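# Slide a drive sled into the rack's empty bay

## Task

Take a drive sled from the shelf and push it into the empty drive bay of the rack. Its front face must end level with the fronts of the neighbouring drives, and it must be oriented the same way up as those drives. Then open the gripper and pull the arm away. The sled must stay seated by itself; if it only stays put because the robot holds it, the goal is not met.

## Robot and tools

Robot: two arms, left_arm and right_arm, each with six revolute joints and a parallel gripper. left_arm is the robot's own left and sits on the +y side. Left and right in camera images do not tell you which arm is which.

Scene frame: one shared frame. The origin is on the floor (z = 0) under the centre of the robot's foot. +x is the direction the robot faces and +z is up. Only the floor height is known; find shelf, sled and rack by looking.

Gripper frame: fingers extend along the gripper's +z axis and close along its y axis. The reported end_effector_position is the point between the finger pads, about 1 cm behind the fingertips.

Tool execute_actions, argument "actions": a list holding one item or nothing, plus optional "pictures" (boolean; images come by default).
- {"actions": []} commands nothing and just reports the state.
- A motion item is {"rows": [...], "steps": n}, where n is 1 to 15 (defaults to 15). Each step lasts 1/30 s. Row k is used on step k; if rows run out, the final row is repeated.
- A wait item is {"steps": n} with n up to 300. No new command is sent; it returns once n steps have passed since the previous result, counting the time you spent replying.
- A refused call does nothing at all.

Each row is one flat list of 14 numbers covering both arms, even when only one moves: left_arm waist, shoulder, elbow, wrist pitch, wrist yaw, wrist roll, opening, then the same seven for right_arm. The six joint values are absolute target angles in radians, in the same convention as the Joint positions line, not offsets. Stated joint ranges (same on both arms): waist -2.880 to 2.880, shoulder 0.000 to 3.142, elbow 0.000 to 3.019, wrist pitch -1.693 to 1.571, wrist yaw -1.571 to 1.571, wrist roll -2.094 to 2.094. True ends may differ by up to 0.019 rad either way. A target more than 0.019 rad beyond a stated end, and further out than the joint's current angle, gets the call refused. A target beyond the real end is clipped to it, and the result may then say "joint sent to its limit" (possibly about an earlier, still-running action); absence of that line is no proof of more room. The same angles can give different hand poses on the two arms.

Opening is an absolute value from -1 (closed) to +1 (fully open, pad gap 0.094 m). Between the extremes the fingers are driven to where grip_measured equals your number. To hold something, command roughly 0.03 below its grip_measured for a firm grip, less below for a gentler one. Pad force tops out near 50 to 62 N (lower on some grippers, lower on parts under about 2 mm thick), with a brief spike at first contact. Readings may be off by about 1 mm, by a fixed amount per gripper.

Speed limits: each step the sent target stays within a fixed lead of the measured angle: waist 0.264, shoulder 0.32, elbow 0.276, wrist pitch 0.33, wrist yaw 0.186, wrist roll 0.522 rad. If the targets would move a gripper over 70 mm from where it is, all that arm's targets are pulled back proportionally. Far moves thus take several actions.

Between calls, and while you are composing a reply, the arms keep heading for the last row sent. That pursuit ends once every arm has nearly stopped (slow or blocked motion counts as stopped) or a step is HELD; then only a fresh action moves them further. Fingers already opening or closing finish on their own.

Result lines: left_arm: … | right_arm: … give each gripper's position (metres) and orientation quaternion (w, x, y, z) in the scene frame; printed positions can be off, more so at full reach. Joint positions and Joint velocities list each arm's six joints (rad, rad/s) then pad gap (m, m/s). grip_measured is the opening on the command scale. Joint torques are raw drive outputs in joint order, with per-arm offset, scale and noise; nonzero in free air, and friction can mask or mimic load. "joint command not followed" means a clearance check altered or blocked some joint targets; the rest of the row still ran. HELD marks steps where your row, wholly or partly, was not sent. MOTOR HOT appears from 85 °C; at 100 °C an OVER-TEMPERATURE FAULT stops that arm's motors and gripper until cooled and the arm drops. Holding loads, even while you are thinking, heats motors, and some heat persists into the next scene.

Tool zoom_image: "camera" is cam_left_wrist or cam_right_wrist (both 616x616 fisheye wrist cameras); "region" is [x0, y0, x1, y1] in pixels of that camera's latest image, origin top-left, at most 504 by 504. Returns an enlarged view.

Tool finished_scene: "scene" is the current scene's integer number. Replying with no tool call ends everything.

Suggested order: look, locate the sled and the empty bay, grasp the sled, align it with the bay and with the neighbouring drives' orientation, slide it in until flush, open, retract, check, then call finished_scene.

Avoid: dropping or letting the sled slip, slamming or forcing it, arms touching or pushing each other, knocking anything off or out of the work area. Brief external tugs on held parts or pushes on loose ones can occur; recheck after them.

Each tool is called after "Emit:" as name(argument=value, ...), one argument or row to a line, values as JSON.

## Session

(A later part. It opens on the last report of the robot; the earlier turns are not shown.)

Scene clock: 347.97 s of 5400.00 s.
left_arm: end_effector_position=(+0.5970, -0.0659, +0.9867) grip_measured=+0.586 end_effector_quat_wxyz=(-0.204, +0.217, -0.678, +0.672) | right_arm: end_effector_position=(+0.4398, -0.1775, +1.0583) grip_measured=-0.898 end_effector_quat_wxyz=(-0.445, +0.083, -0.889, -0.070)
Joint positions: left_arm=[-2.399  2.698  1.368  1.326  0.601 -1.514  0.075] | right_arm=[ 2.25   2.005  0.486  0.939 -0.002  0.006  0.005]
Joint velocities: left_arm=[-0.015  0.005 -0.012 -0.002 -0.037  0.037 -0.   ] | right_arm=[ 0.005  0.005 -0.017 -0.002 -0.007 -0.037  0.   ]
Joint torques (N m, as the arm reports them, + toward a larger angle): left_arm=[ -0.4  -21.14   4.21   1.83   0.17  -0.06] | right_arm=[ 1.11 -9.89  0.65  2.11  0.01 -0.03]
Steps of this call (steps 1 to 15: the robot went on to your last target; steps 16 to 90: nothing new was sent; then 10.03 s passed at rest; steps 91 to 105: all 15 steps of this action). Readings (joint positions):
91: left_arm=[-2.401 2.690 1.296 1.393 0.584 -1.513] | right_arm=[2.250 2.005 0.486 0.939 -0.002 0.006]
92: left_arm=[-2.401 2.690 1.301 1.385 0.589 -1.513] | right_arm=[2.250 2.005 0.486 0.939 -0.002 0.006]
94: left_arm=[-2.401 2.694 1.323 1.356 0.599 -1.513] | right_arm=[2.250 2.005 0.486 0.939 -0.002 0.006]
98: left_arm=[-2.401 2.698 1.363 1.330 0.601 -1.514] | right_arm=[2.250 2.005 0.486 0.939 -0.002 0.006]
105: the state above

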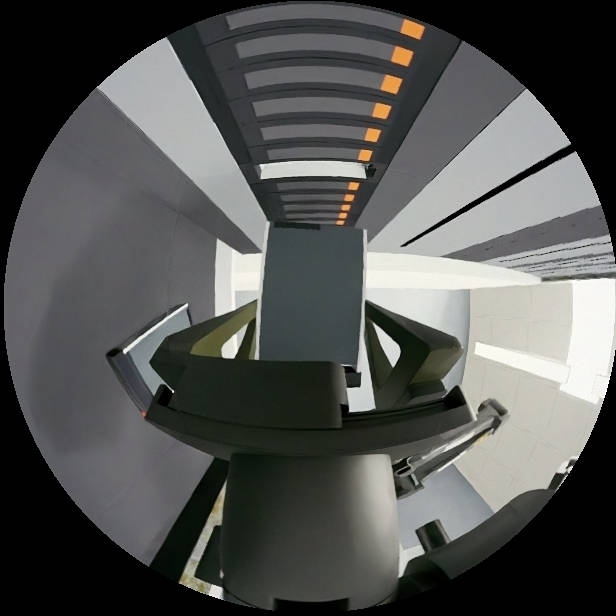

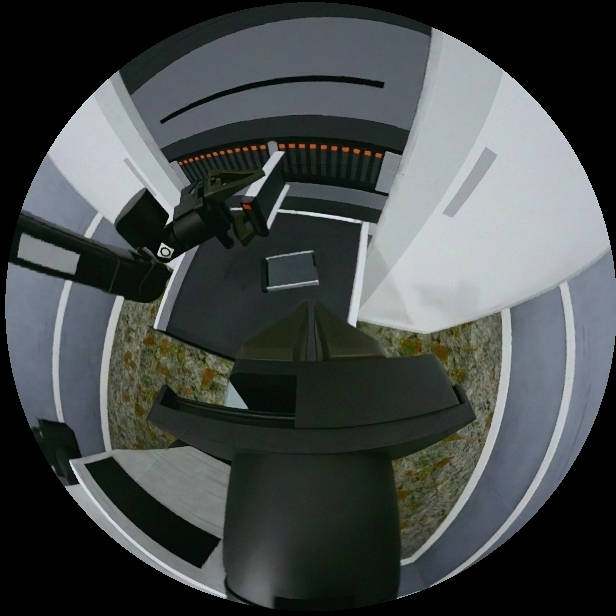

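Emit:
execute_actions(
  actions=[
    {"rows":[[-2.375,2.69,1.385,1.32,0.62,-1.525,0.55,2.35,2.0,0.48,0.95,0,0,-0.9],[-2.36,2.69,1.38,1.325,0.635,-1.525,0.55,2.45,2.0,0.48,0.95,0,0,-0.9]],"steps":15},
  ],
)

Emit:
zoom_image(
  camera="cam_right_wrist",
  region=[250, 100, 410, 260],
)

Scene clock: 362.60 s of 5400.00 s.
left_arm: end_effector_position=(+0.6059, -0.0437, +0.9854) grip_measured=+0.586 end_effector_quat_wxyz=(-0.207, +0.221, -0.677, +0.671) | right_arm: end_effector_position=(+0.4098, -0.0860, +1.0632) grip_measured=-0.898 end_effector_quat_wxyz=(-0.439, +0.171, -0.874, -0.121)
Joint positions: left_arm=[-2.359  2.698  1.368  1.326  0.632 -1.514  0.075] | right_arm=[ 2.456  2.005  0.486  0.939 -0.002  0.006  0.005]
Joint velocities: left_arm=[ 0.005 -0.005 -0.002 -0.007  0.037 -0.007  0.   ] | right_arm=[-0.073 -0.005  0.002 -0.012  0.037  0.022 -0.001]
Joint torques (N m, as the arm reports them, + toward a larger angle): left_arm=[ -1.12 -21.09   3.52   2.01   0.14  -0.05] | right_arm=[  1.   -10.05   0.85   2.1    0.04  -0.04]
Steps of this call (steps 1 to 15: the robot went on to your last target; steps 16 to 90: nothing new was sent; then 11.13 s passed at rest; steps 91 to 105: all 15 steps of this action). Readings (joint positions):
91: left_arm=[-2.398 2.698 1.368 1.326 0.609 -1.514] | right_arm=[2.257 2.005 0.486 0.939 0.002 0.006]
92: left_arm=[-2.396 2.698 1.368 1.326 0.623 -1.514] | right_arm=[2.279 2.005 0.486 0.939 0.005 0.006]
94: left_arm=[-2.388 2.698 1.368 1.326 0.632 -1.514] | right_arm=[2.362 2.005 0.486 0.939 0.005 0.006]
98: left_arm=[-2.367 2.698 1.368 1.326 0.632 -1.514] | right_arm=[2.481 2.005 0.486 0.939 -0.003 0.006]
105: the state above

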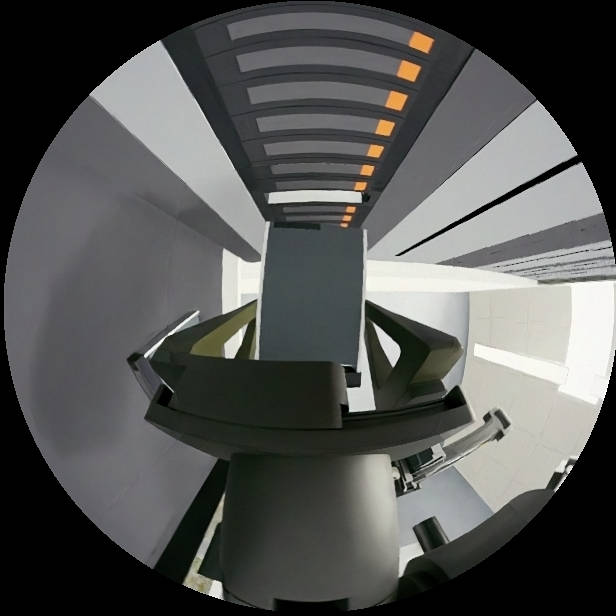

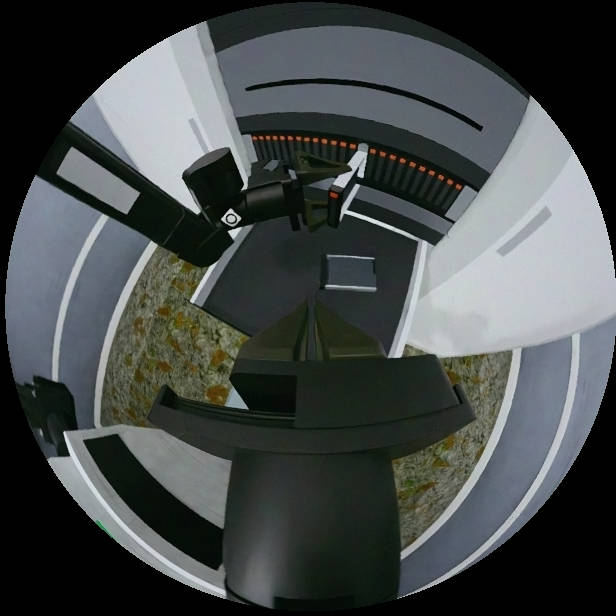

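Region (250, 100, 410, 260) of cam_right_wrist's 616x616 image, scaled by 3.150, with more detail than that image has.

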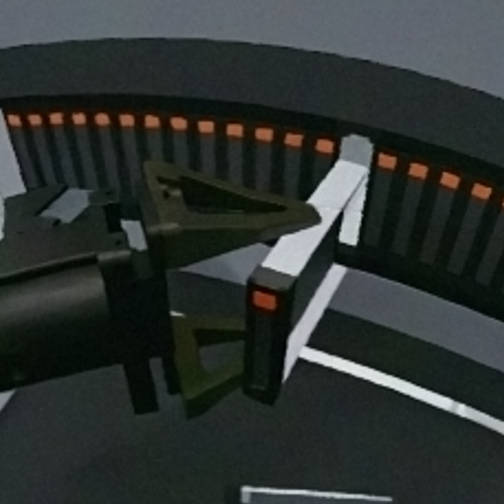

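Emit:
execute_actions(
  actions=[
    {"rows":[[-2.355,2.69,1.4,1.31,0.64,-1.525,0.55,2.45,2.0,0.48,0.95,0,0,-0.9],[-2.35,2.695,1.42,1.29,0.645,-1.525,0.55,2.45,2.0,0.48,0.95,0,0,-0.9],[-2.347,2.695,1.44,1.27,0.65,-1.525,0.55,2.45,2.0,0.48,0.95,0,0,-0.9],[-2.343,2.7,1.46,1.255,0.655,-1.525,0.55,2.45,2.0,0.48,0.95,0,0,-0.9]],"steps":15},
  ],
)

Emit:
zoom_image(
  camera="cam_right_wrist",
  region=[250, 100, 410, 260],
)

Scene clock: 373.83 s of 5400.00 s.
left_arm: end_effector_position=(+0.6265, -0.0470, +0.9850) grip_measured=+0.586 end_effector_quat_wxyz=(-0.201, +0.219, -0.679, +0.671) | right_arm: end_effector_position=(+0.4101, -0.0867, +1.0631) grip_measured=-0.898 end_effector_quat_wxyz=(-0.439, +0.170, -0.874, -0.121)
Joint positions: left_arm=[-2.351  2.707  1.434  1.262  0.651 -1.514  0.075] | right_arm=[ 2.454  2.005  0.486  0.939 -0.002  0.006  0.005]
Joint velocities: left_arm=[-0.005 -0.005  0.007  0.007 -0.037 -0.051 -0.   ] | right_arm=[ 0.005 -0.005  0.002  0.012 -0.007 -0.007 -0.   ]
Joint torques (N m, as the arm reports them, + toward a larger angle): left_arm=[ -0.64 -21.97   4.88   1.72   0.19  -0.06] | right_arm=[ 0.95 -9.72  0.74  2.11  0.   -0.05]
Steps of this call (steps 1 to 15: the robot went on to your last target; steps 16 to 90: nothing new was sent; then 7.73 s passed at rest; steps 91 to 105: all 15 steps of this action). Readings (joint positions):
91: left_arm=[-2.359 2.698 1.368 1.325 0.634 -1.514] | right_arm=[2.454 2.005 0.486 0.939 -0.002 0.006]
92: left_arm=[-2.359 2.698 1.371 1.318 0.638 -1.514] | right_arm=[2.454 2.005 0.486 0.939 -0.002 0.006]
94: left_arm=[-2.359 2.701 1.388 1.290 0.649 -1.514] | right_arm=[2.454 2.005 0.486 0.939 -0.002 0.006]
98: left_arm=[-2.356 2.707 1.428 1.264 0.651 -1.514] | right_arm=[2.454 2.005 0.486 0.939 -0.002 0.006]
105: the state above

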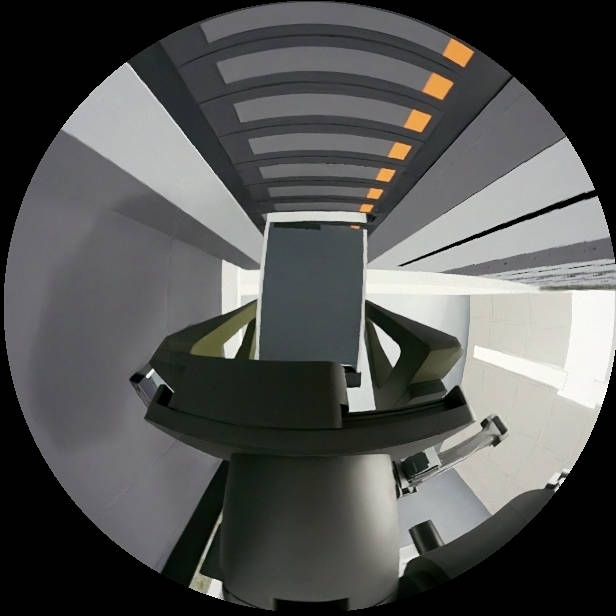

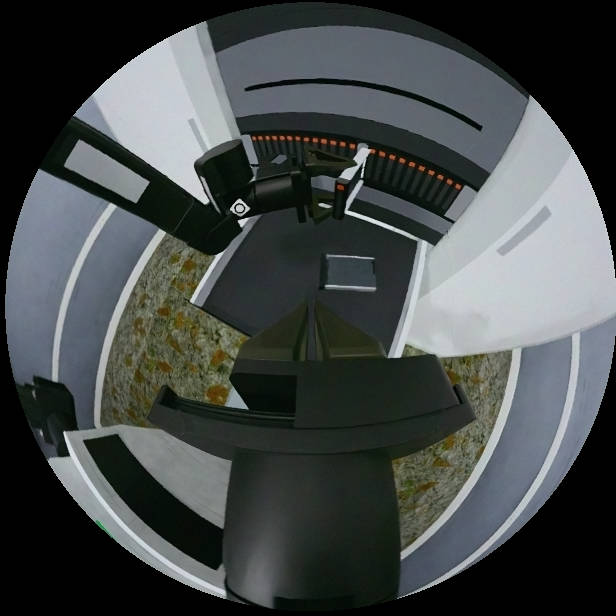

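Region (250, 100, 410, 260) of cam_right_wrist's 616x616 image, scaled by 3.150, with more detail than that image has.

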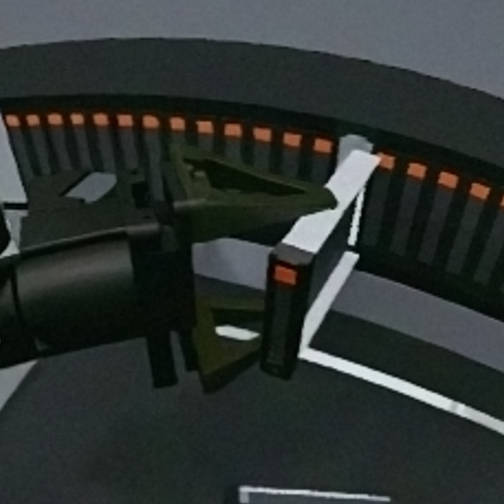

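Emit:
execute_actions(
  actions=[
    {"rows":[[-2.335,2.7,1.475,1.24,0.66,-1.525,0.55,2.45,2.0,0.48,0.95,0,0,-0.9],[-2.33,2.705,1.49,1.225,0.665,-1.525,0.55,2.45,2.0,0.48,0.95,0,0,-0.9],[-2.325,2.705,1.505,1.21,0.67,-1.525,0.55,2.45,2.0,0.48,0.95,0,0,-0.9]],"steps":15},
  ],
)

Emit:
zoom_image(
  camera="cam_right_wrist",
  region=[280, 110, 400, 230],
)

Emit:
zoom_image(
  camera="cam_left_wrist",
  region=[240, 160, 400, 280],
)

Scene clock: 382.10 s of 5400.00 s.
left_arm: end_effector_position=(+0.6312, -0.0467, +0.9800) grip_measured=+0.586 end_effector_quat_wxyz=(-0.186, +0.220, -0.686, +0.669) | right_arm: end_effector_position=(+0.4101, -0.0867, +1.0631) grip_measured=-0.898 end_effector_quat_wxyz=(-0.439, +0.170, -0.874, -0.121)
Joint positions: left_arm=[-2.343  2.71   1.455  1.219  0.679 -1.516  0.075] | right_arm=[ 2.454  2.005  0.486  0.939 -0.002  0.006  0.005]
Joint velocities: left_arm=[-0.015 -0.015 -0.012 -0.007 -0.037 -0.022 -0.   ] | right_arm=[ 0.005 -0.005  0.012 -0.012 -0.081 -0.051  0.001]
Joint torques (N m, as the arm reports them, + toward a larger angle): left_arm=[  0.35 -21.83   6.48   1.65  -0.43  -0.03] | right_arm=[  0.88 -10.04   0.73   2.19   0.03  -0.04]
Steps of this call (steps 1 to 15: the robot went on to your last target; steps 16 to 90: nothing new was sent; then 4.77 s passed at rest; steps 91 to 105: all 15 steps of this action). Readings (joint positions):
91: left_arm=[-2.350 2.707 1.434 1.259 0.654 -1.514] | right_arm=[2.454 2.005 0.486 0.939 -0.002 0.006]
92: left_arm=[-2.349 2.707 1.437 1.251 0.659 -1.514] | right_arm=[2.454 2.005 0.486 0.939 -0.002 0.006]
94: left_arm=[-2.346 2.709 1.452 1.230 0.667 -1.514] | right_arm=[2.454 2.005 0.486 0.939 -0.002 0.006]
98: left_arm=[-2.343 2.710 1.455 1.220 0.679 -1.516] | right_arm=[2.454 2.005 0.486 0.939 -0.002 0.006]
105: the state above

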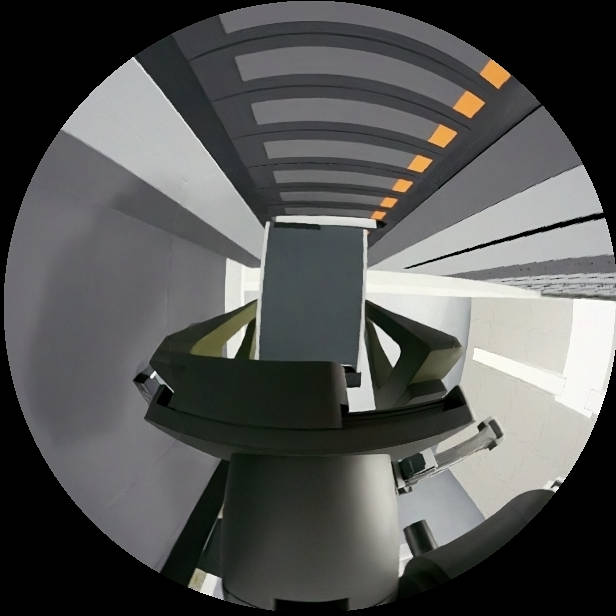

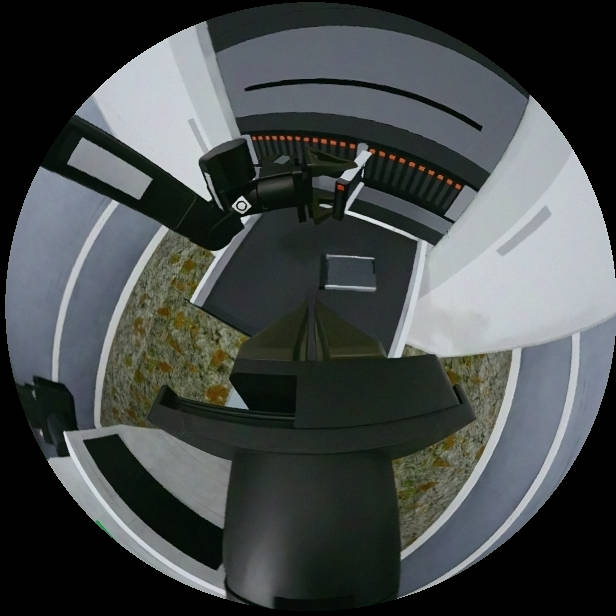

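Region (280, 110, 400, 230) of cam_right_wrist's 616x616 image, scaled by 4.200, with more detail than that image has.

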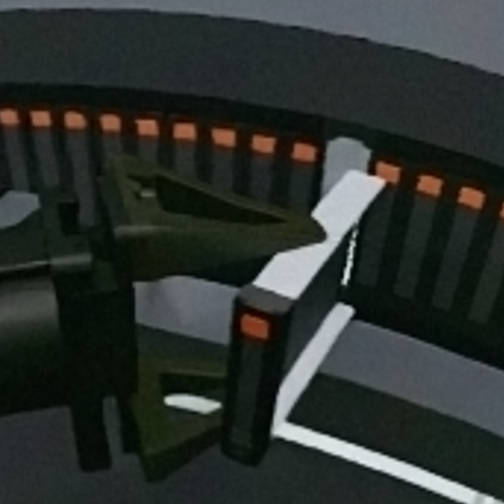

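Region (240, 160, 400, 280) of cam_left_wrist's 616x616 image, scaled by 3.150, with more detail than that image has; it fills the top 378 rows of this view, and the rest is white.

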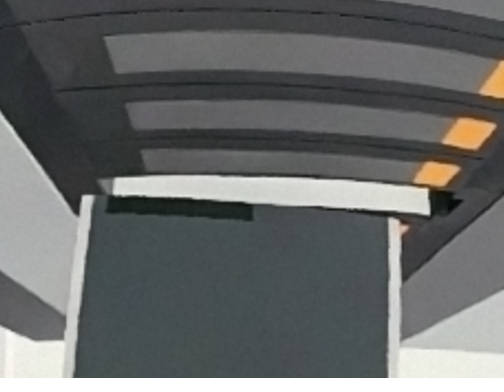

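Emit:
execute_actions(
  actions=[
    {"rows":[[-2.34,2.69,1.42,1.25,0.66,-1.525,0.55,2.45,2.0,0.48,0.95,0,0,-0.9],[-2.335,2.68,1.42,1.255,0.665,-1.525,0.55,2.45,2.0,0.48,0.95,0,0,-0.9],[-2.33,2.672,1.42,1.255,0.67,-1.525,0.55,2.45,2.0,0.48,0.95,0,0,-0.9],[-2.322,2.672,1.42,1.255,0.672,-1.525,0.55,2.45,2.0,0.48,0.95,0,0,-0.9]],"steps":15},
  ],
)

Emit:
zoom_image(
  camera="cam_right_wrist",
  region=[280, 110, 400, 230],
)

Emit:
zoom_image(
  camera="cam_left_wrist",
  region=[240, 160, 400, 280],
)

Scene clock: 396.90 s of 5400.00 s.
left_arm: end_effector_position=(+0.6241, -0.0327, +0.9724) grip_measured=+0.586 end_effector_quat_wxyz=(+0.185, -0.236, +0.689, -0.660) | right_arm: end_effector_position=(+0.4101, -0.0867, +1.0631) grip_measured=-0.898 end_effector_quat_wxyz=(-0.439, +0.170, -0.874, -0.121)
Joint positions: left_arm=[-2.328  2.706  1.417  1.226  0.67  -1.516  0.075] | right_arm=[ 2.454  2.005  0.486  0.939 -0.002  0.006  0.005]
Joint velocities: left_arm=[ 0.005  0.005 -0.012 -0.007 -0.081 -0.007 -0.   ] | right_arm=[-0.005 -0.005  0.002  0.032 -0.095  0.007  0.001]
Joint torques (N m, as the arm reports them, + toward a larger angle): left_arm=[ -0.42 -23.8    3.26   3.36   0.15  -0.02] | right_arm=[  0.95 -10.03   0.81   2.1    0.02  -0.04]
Steps of this call (steps 1 to 15: the robot went on to your last target; steps 16 to 90: nothing new was sent; then 11.30 s passed at rest; steps 91 to 105: all 15 steps of this action). Readings (joint positions):
91: left_arm=[-2.343 2.710 1.449 1.220 0.674 -1.516] | right_arm=[2.454 2.005 0.486 0.939 -0.002 0.006]
92: left_arm=[-2.343 2.707 1.441 1.223 0.670 -1.516] | right_arm=[2.454 2.005 0.486 0.939 -0.002 0.006]
94: left_arm=[-2.340 2.706 1.426 1.226 0.669 -1.516] | right_arm=[2.454 2.005 0.486 0.939 -0.002 0.006]
98: left_arm=[-2.333 2.706 1.417 1.226 0.670 -1.516] | right_arm=[2.454 2.005 0.486 0.939 -0.002 0.006]
105: the state above

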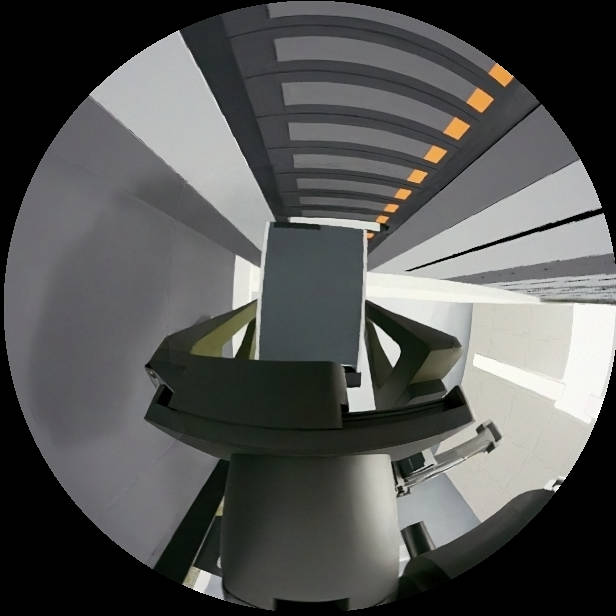

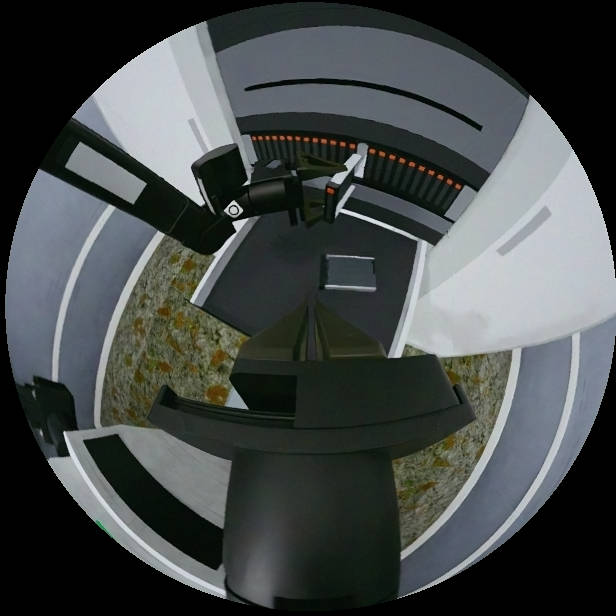

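Region (280, 110, 400, 230) of cam_right_wrist's 616x616 image, scaled by 4.200, with more detail than that image has.

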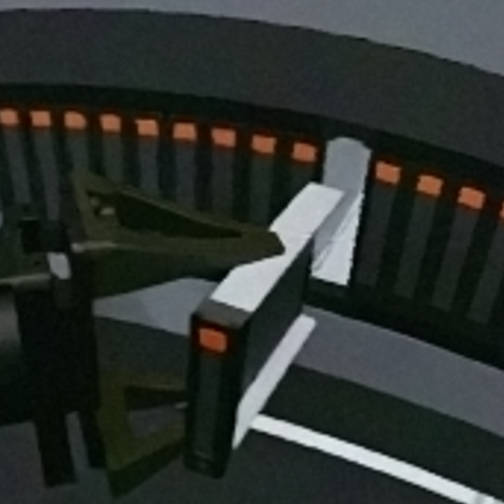

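Region (240, 160, 400, 280) of cam_left_wrist's 616x616 image, scaled by 3.150, with more detail than that image has; it fills the top 378 rows of this view, and the rest is white.

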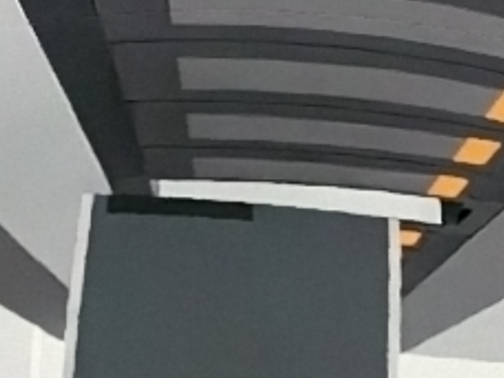

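Emit:
execute_actions(
  actions=[
    {"rows":[[-2.322,2.66,1.42,1.27,0.672,-1.525,0.55,2.45,2.0,0.48,0.95,0,0,-0.9],[-2.322,2.65,1.42,1.28,0.672,-1.525,0.55,2.45,2.0,0.48,0.95,0,0,-0.9],[-2.322,2.64,1.42,1.285,0.672,-1.525,0.55,2.45,2.0,0.48,0.95,0,0,-0.9]],"steps":15},
  ],
)

Emit:
zoom_image(
  camera="cam_right_wrist",
  region=[280, 110, 400, 230],
)

Emit:
zoom_image(
  camera="cam_left_wrist",
  region=[240, 160, 400, 280],
)

Scene clock: 405.40 s of 5400.00 s.
left_arm: end_effector_position=(+0.6306, -0.0344, +0.9957) grip_measured=+0.586 end_effector_quat_wxyz=(-0.198, +0.221, -0.679, +0.672) | right_arm: end_effector_position=(+0.4101, -0.0867, +1.0631) grip_measured=-0.898 end_effector_quat_wxyz=(-0.439, +0.170, -0.874, -0.121)
Joint positions: left_arm=[-2.328  2.678  1.413  1.254  0.676 -1.521  0.075] | right_arm=[ 2.454  2.005  0.486  0.939 -0.002  0.006  0.005]
Joint velocities: left_arm=[-0.005 -0.024  0.007  0.002 -0.007 -0.007 -0.001] | right_arm=[-0.015 -0.005 -0.007 -0.032 -0.007 -0.037  0.   ]
Joint torques (N m, as the arm reports them, + toward a larger angle): left_arm=[ -0.51 -24.17   3.58   3.49  -0.19   0.03] | right_arm=[ 0.99 -9.9   0.81  2.16  0.03 -0.05]
Steps of this call (steps 1 to 15: the robot went on to your last target; steps 16 to 90: nothing new was sent; then 5.00 s passed at rest; steps 91 to 105: all 15 steps of this action). Readings (joint positions):
91: left_arm=[-2.328 2.706 1.417 1.229 0.670 -1.516] | right_arm=[2.454 2.005 0.486 0.939 -0.002 0.006]
92: left_arm=[-2.328 2.705 1.417 1.235 0.670 -1.516] | right_arm=[2.454 2.005 0.486 0.939 -0.002 0.006]
94: left_arm=[-2.328 2.700 1.417 1.246 0.670 -1.516] | right_arm=[2.454 2.005 0.486 0.939 -0.002 0.006]
98: left_arm=[-2.328 2.681 1.415 1.253 0.675 -1.519] | right_arm=[2.454 2.005 0.486 0.939 -0.002 0.006]
105: the state above

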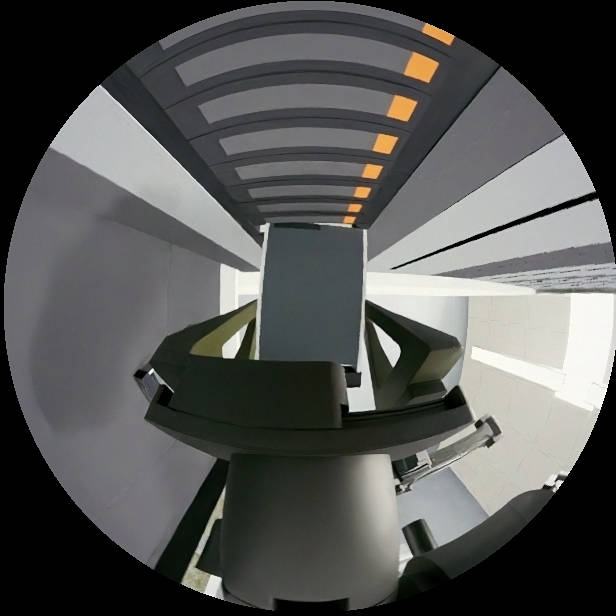

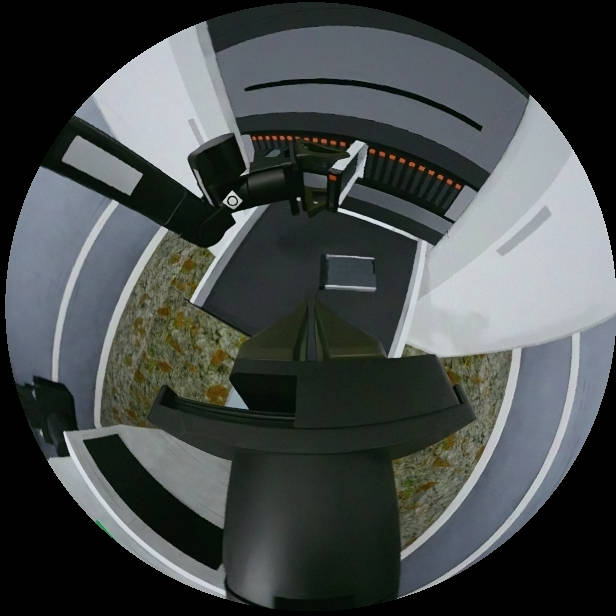

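Region (280, 110, 400, 230) of cam_right_wrist's 616x616 image, scaled by 4.200, with more detail than that image has.

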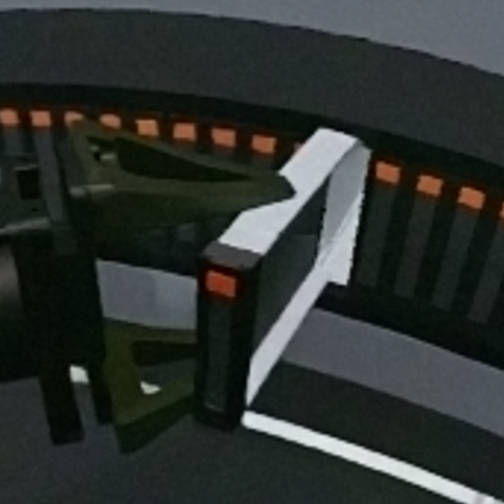

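Region (240, 160, 400, 280) of cam_left_wrist's 616x616 image, scaled by 3.150, with more detail than that image has; it fills the top 378 rows of this view, and the rest is white.

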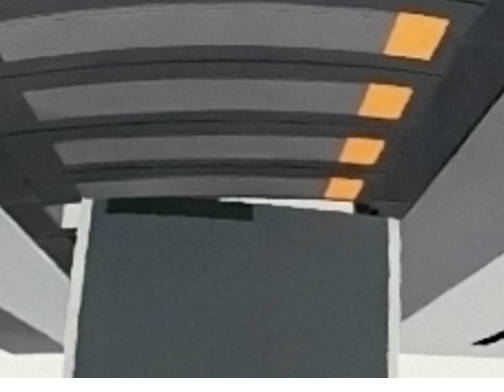

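Emit:
execute_actions(
  actions=[
    {"rows":[[-2.322,2.66,1.42,1.285,0.672,-1.525,0.55,2.45,2.0,0.48,0.95,0,0,-0.9],[-2.322,2.675,1.42,1.285,0.672,-1.525,0.55,2.45,2.0,0.48,0.95,0,0,-0.9],[-2.322,2.686,1.42,1.285,0.672,-1.525,0.55,2.45,2.0,0.48,0.95,0,0,-0.9]],"steps":12},
  ],
)

Emit:
zoom_image(
  camera="cam_left_wrist",
  region=[240, 160, 400, 280],
)

Scene clock: 411.23 s of 5400.00 s.
left_arm: end_effector_position=(+0.6283, -0.0337, +0.9903) grip_measured=+0.586 end_effector_quat_wxyz=(-0.196, +0.223, -0.680, +0.671) | right_arm: end_effector_position=(+0.4101, -0.0867, +1.0631) grip_measured=-0.898 end_effector_quat_wxyz=(-0.439, +0.170, -0.874, -0.121)
Joint positions: left_arm=[-2.328  2.687  1.413  1.257  0.675 -1.521  0.075] | right_arm=[ 2.454  2.005  0.486  0.939 -0.002  0.006  0.005]
Joint velocities: left_arm=[ 0.005 -0.005  0.002 -0.007  0.022 -0.022  0.001] | right_arm=[-0.005 -0.005 -0.002 -0.027  0.051 -0.022 -0.001]
Joint torques (N m, as the arm reports them, + toward a larger angle): left_arm=[ -0.49 -20.92   3.62   3.34  -0.13   0.02] | right_arm=[ 0.99 -9.8   0.8   2.15  0.01 -0.03]
Steps of this call (steps 1 to 15: the robot went on to your last target; steps 16 to 90: nothing new was sent; then 2.43 s passed at rest; steps 91 to 102: all 12 steps of this action). Readings (joint positions):
91: left_arm=[-2.328 2.678 1.413 1.254 0.676 -1.521] | right_arm=[2.454 2.005 0.486 0.939 -0.002 0.006]
92: left_arm=[-2.328 2.678 1.413 1.254 0.676 -1.521] | right_arm=[2.454 2.005 0.486 0.939 -0.002 0.006]
94: left_arm=[-2.328 2.680 1.413 1.256 0.676 -1.521] | right_arm=[2.454 2.005 0.486 0.939 -0.002 0.006]
98: left_arm=[-2.328 2.685 1.413 1.257 0.675 -1.521] | right_arm=[2.454 2.005 0.486 0.939 -0.002 0.006]
102: the state above

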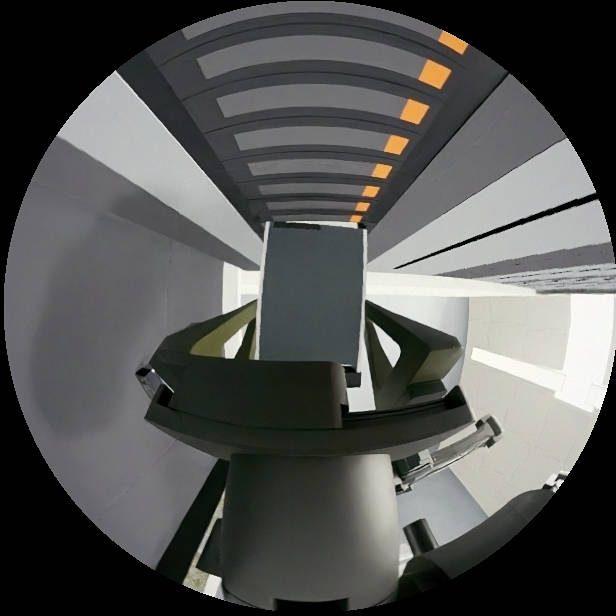

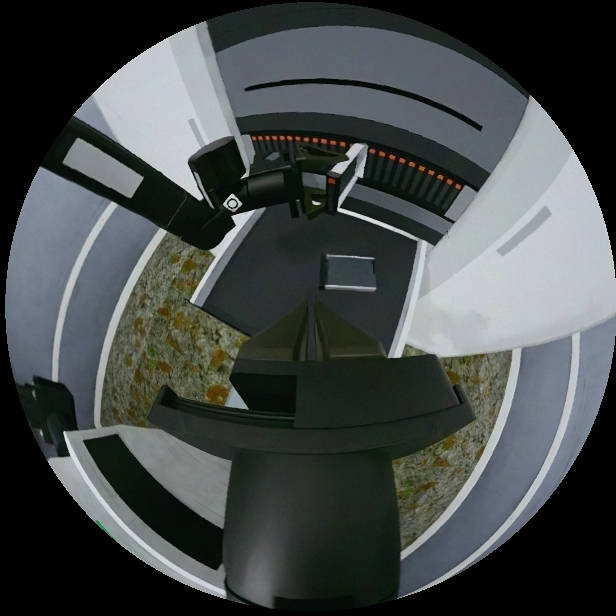

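Region (240, 160, 400, 280) of cam_left_wrist's 616x616 image, scaled by 3.150, with more detail than that image has; it fills the top 378 rows of this view, and the rest is white.

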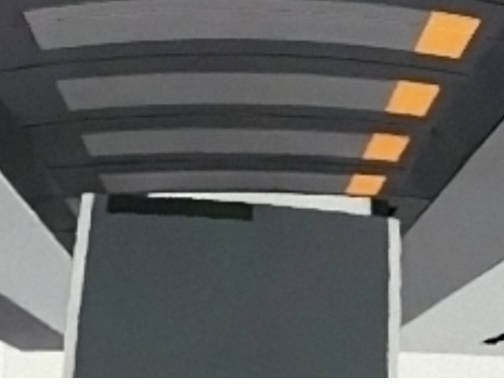

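Emit:
execute_actions(
  actions=[
    {"rows":[[-2.32,2.686,1.445,1.255,0.676,-1.525,0.55,2.45,2.0,0.48,0.95,0,0,-0.9],[-2.318,2.686,1.46,1.245,0.68,-1.525,0.55,2.45,2.0,0.48,0.95,0,0,-0.9],[-2.315,2.686,1.475,1.23,0.683,-1.525,0.55,2.45,2.0,0.48,0.95,0,0,-0.9],[-2.312,2.686,1.49,1.215,0.686,-1.525,0.55,2.45,2.0,0.48,0.95,0,0,-0.9]],"steps":15},
  ],
)

Emit:
zoom_image(
  camera="cam_left_wrist",
  region=[240, 160, 400, 280],
)

Emit:
zoom_image(
  camera="cam_right_wrist",
  region=[280, 110, 400, 230],
)

Scene clock: 419.07 s of 5400.00 s.
left_arm: end_effector_position=(+0.6316, -0.0369, +0.9875) grip_measured=+0.586 end_effector_quat_wxyz=(-0.185, +0.221, -0.684, +0.670) | right_arm: end_effector_position=(+0.4101, -0.0867, +1.0631) grip_measured=-0.898 end_effector_quat_wxyz=(-0.439, +0.170, -0.874, -0.121)
Joint positions: left_arm=[-2.327  2.691  1.433  1.225  0.695 -1.521  0.075] | right_arm=[ 2.454  2.005  0.486  0.939 -0.002  0.006  0.005]
Joint velocities: left_arm=[ 0.005  0.005  0.002  0.002 -0.051 -0.051 -0.001] | right_arm=[-0.005  0.005  0.002  0.027  0.037  0.081 -0.001]
Joint torques (N m, as the arm reports them, + toward a larger angle): left_arm=[  0.04 -21.59   6.88   1.57  -0.43   0.02] | right_arm=[ 0.79 -9.89  0.77  2.2   0.01 -0.05]
Steps of this call (steps 1 to 15: the robot went on to your last target; steps 16 to 90: nothing new was sent; then 4.33 s passed at rest; steps 91 to 105: all 15 steps of this action). Readings (joint positions):
91: left_arm=[-2.328 2.687 1.413 1.257 0.675 -1.521] | right_arm=[2.454 2.005 0.486 0.939 -0.002 0.006]
92: left_arm=[-2.328 2.687 1.414 1.256 0.676 -1.521] | right_arm=[2.454 2.005 0.486 0.939 -0.002 0.006]
94: left_arm=[-2.327 2.689 1.425 1.242 0.683 -1.521] | right_arm=[2.454 2.005 0.486 0.939 -0.002 0.006]
98: left_arm=[-2.327 2.691 1.433 1.227 0.694 -1.521] | right_arm=[2.454 2.005 0.486 0.939 -0.002 0.006]
105: the state above

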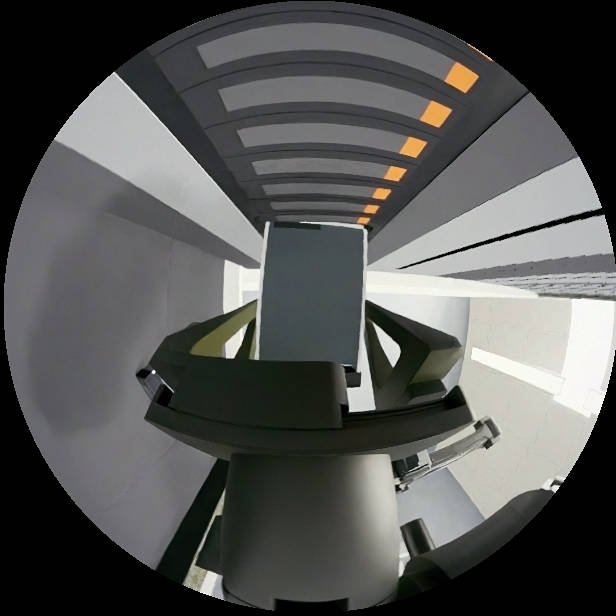

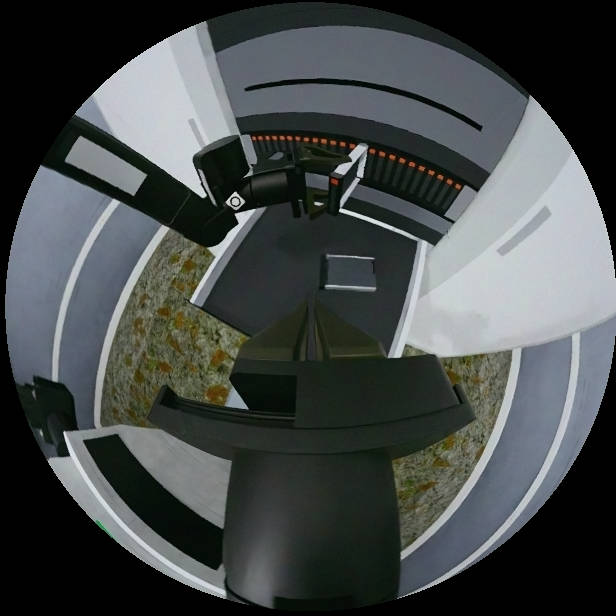

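Region (240, 160, 400, 280) of cam_left_wrist's 616x616 image, scaled by 3.150, with more detail than that image has; it fills the top 378 rows of this view, and the rest is white.

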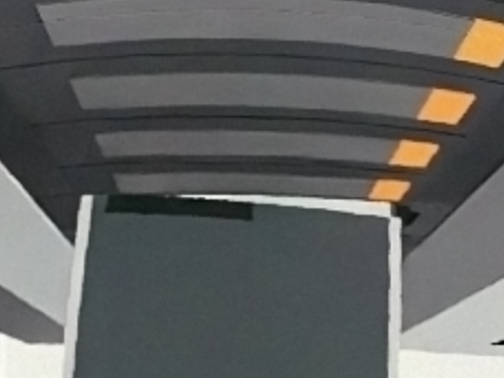

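Region (280, 110, 400, 230) of cam_right_wrist's 616x616 image, scaled by 4.200, with more detail than that image has.

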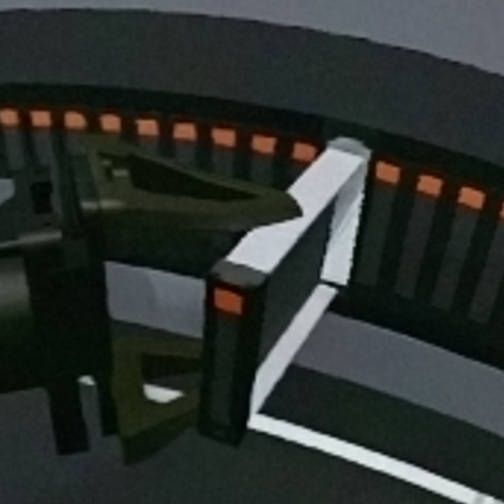

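Emit:
execute_actions(
  actions=[
    {"rows":[[-2.312,2.67,1.42,1.25,0.676,-1.525,0.55,2.45,2.0,0.48,0.95,0,0,-0.9],[-2.312,2.655,1.41,1.27,0.676,-1.525,0.55,2.45,2.0,0.48,0.95,0,0,-0.9],[-2.312,2.645,1.41,1.285,0.676,-1.525,0.55,2.45,2.0,0.48,0.95,0,0,-0.9]],"steps":15},
  ],
)

Emit:
zoom_image(
  camera="cam_left_wrist",
  region=[240, 160, 400, 280],
)

Emit:
zoom_image(
  camera="cam_right_wrist",
  region=[280, 110, 400, 230],
)

Scene clock: 432.30 s of 5400.00 s.
left_arm: end_effector_position=(+0.6303, -0.0286, +0.9922) grip_measured=+0.586 end_effector_quat_wxyz=(-0.198, +0.224, -0.679, +0.670) | right_arm: end_effector_position=(+0.4101, -0.0867, +1.0631) grip_measured=-0.898 end_effector_quat_wxyz=(-0.439, +0.170, -0.874, -0.121)
Joint positions: left_arm=[-2.32   2.682  1.409  1.256  0.679 -1.521  0.075] | right_arm=[ 2.454  2.005  0.486  0.939 -0.002  0.006  0.005]
Joint velocities: left_arm=[-0.005  0.005 -0.012 -0.007 -0.022  0.022 -0.   ] | right_arm=[-0.005  0.005  0.002  0.022  0.051  0.007  0.   ]
Joint torques (N m, as the arm reports them, + toward a larger angle): left_arm=[ -0.45 -23.62   3.21   3.41  -0.12   0.03] | right_arm=[  0.73 -10.04   0.78   2.13   0.01  -0.05]
Steps of this call (steps 1 to 15: the robot went on to your last target; steps 16 to 90: nothing new was sent; then 9.73 s passed at rest; steps 91 to 105: all 15 steps of this action). Readings (joint positions):
91: left_arm=[-2.327 2.691 1.430 1.225 0.692 -1.521] | right_arm=[2.454 2.005 0.486 0.939 -0.002 0.006]
92: left_arm=[-2.327 2.690 1.425 1.229 0.685 -1.521] | right_arm=[2.454 2.005 0.486 0.939 -0.002 0.006]
94: left_arm=[-2.325 2.688 1.414 1.245 0.680 -1.521] | right_arm=[2.454 2.005 0.486 0.939 -0.002 0.006]
98: left_arm=[-2.321 2.687 1.409 1.255 0.679 -1.521] | right_arm=[2.454 2.005 0.486 0.939 -0.002 0.006]
105: the state above

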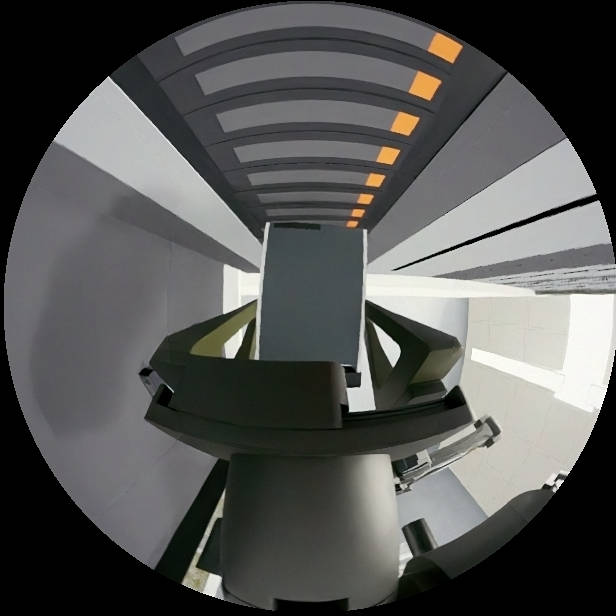

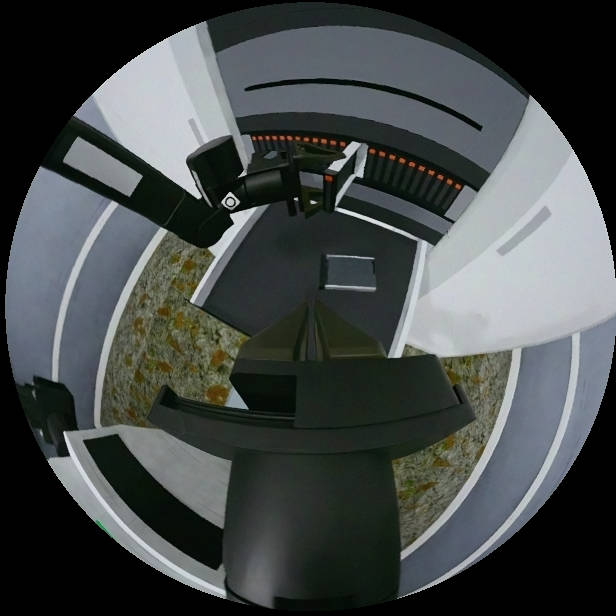

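Region (240, 160, 400, 280) of cam_left_wrist's 616x616 image, scaled by 3.150, with more detail than that image has; it fills the top 378 rows of this view, and the rest is white.

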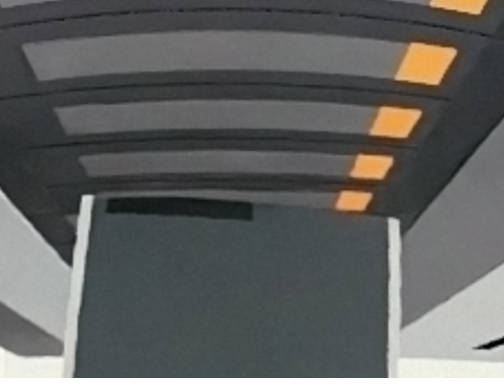

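Region (280, 110, 400, 230) of cam_right_wrist's 616x616 image, scaled by 4.200, with more detail than that image has.

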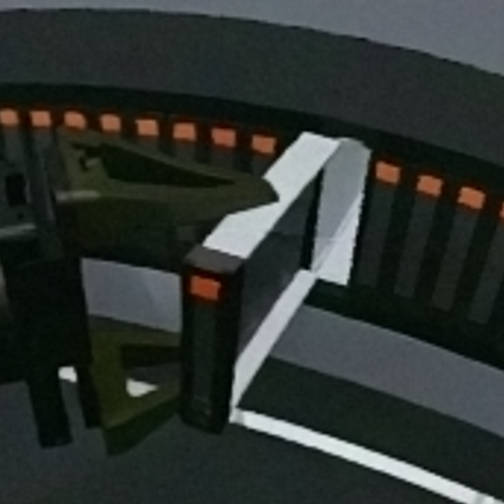

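Emit:
execute_actions(
  actions=[
    {"rows":[[-2.33,2.645,1.41,1.285,0.67,-1.525,0.55,2.45,2.0,0.48,0.95,0,0,-0.9],[-2.343,2.645,1.41,1.285,0.662,-1.525,0.55,2.45,2.0,0.48,0.95,0,0,-0.9]],"steps":12},
  ],
)

Emit:
zoom_image(
  camera="cam_right_wrist",
  region=[280, 110, 400, 230],
)

Scene clock: 441.63 s of 5400.00 s.
left_arm: end_effector_position=(+0.6269, -0.0378, +0.9927) grip_measured=+0.586 end_effector_quat_wxyz=(-0.197, +0.223, -0.679, +0.670) | right_arm: end_effector_position=(+0.4101, -0.0867, +1.0631) grip_measured=-0.898 end_effector_quat_wxyz=(-0.439, +0.170, -0.874, -0.121)
Joint positions: left_arm=[-2.336  2.681  1.408  1.257  0.665 -1.521  0.075] | right_arm=[ 2.454  2.005  0.486  0.939 -0.002  0.006  0.005]
Joint velocities: left_arm=[-0.015 -0.005 -0.007  0.007  0.022 -0.066  0.   ] | right_arm=[-0.015 -0.015 -0.012 -0.027  0.051  0.037 -0.001]
Joint torques (N m, as the arm reports them, + toward a larger angle): left_arm=[ -2.   -23.54   3.27   3.31  -0.15   0.02] | right_arm=[ 0.98 -9.9   0.77  2.13  0.01 -0.05]
Steps of this call (steps 1 to 15: the robot went on to your last target; steps 16 to 90: nothing new was sent; then 5.93 s passed at rest; steps 91 to 102: all 12 steps of this action). Readings (joint positions):
91: left_arm=[-2.320 2.682 1.409 1.256 0.678 -1.521] | right_arm=[2.454 2.005 0.486 0.939 -0.002 0.006]
92: left_arm=[-2.321 2.682 1.408 1.257 0.675 -1.521] | right_arm=[2.454 2.005 0.486 0.939 -0.002 0.006]
94: left_arm=[-2.325 2.682 1.408 1.257 0.667 -1.521] | right_arm=[2.454 2.005 0.486 0.939 -0.002 0.006]
98: left_arm=[-2.333 2.681 1.408 1.257 0.665 -1.521] | right_arm=[2.454 2.005 0.486 0.939 -0.002 0.006]
102: the state above

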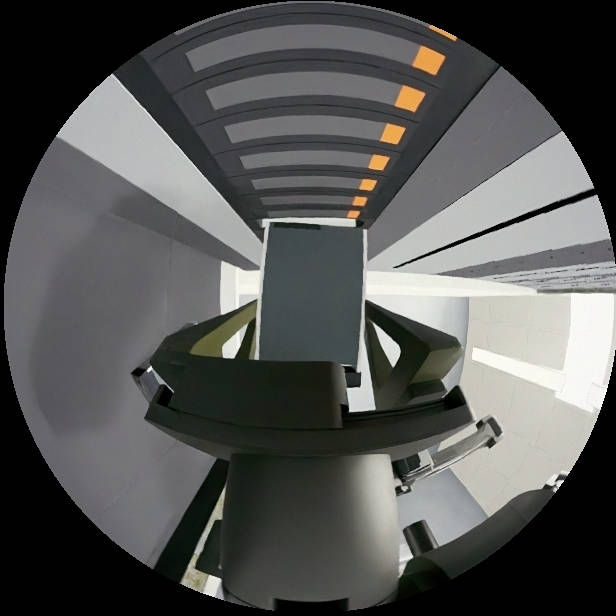

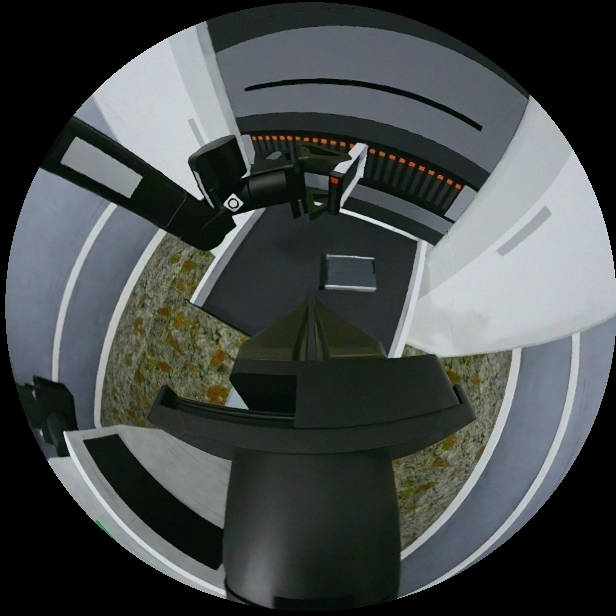

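Region (280, 110, 400, 230) of cam_right_wrist's 616x616 image, scaled by 4.200, with more detail than that image has.

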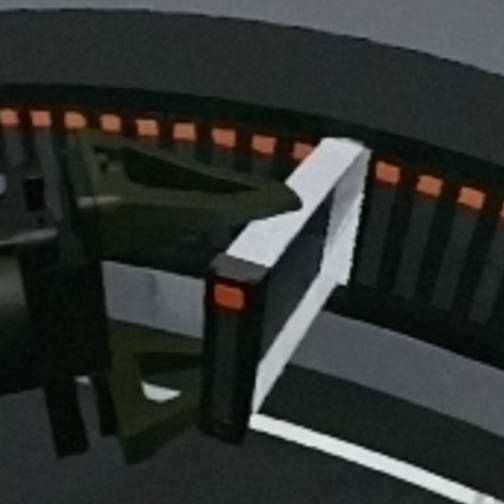

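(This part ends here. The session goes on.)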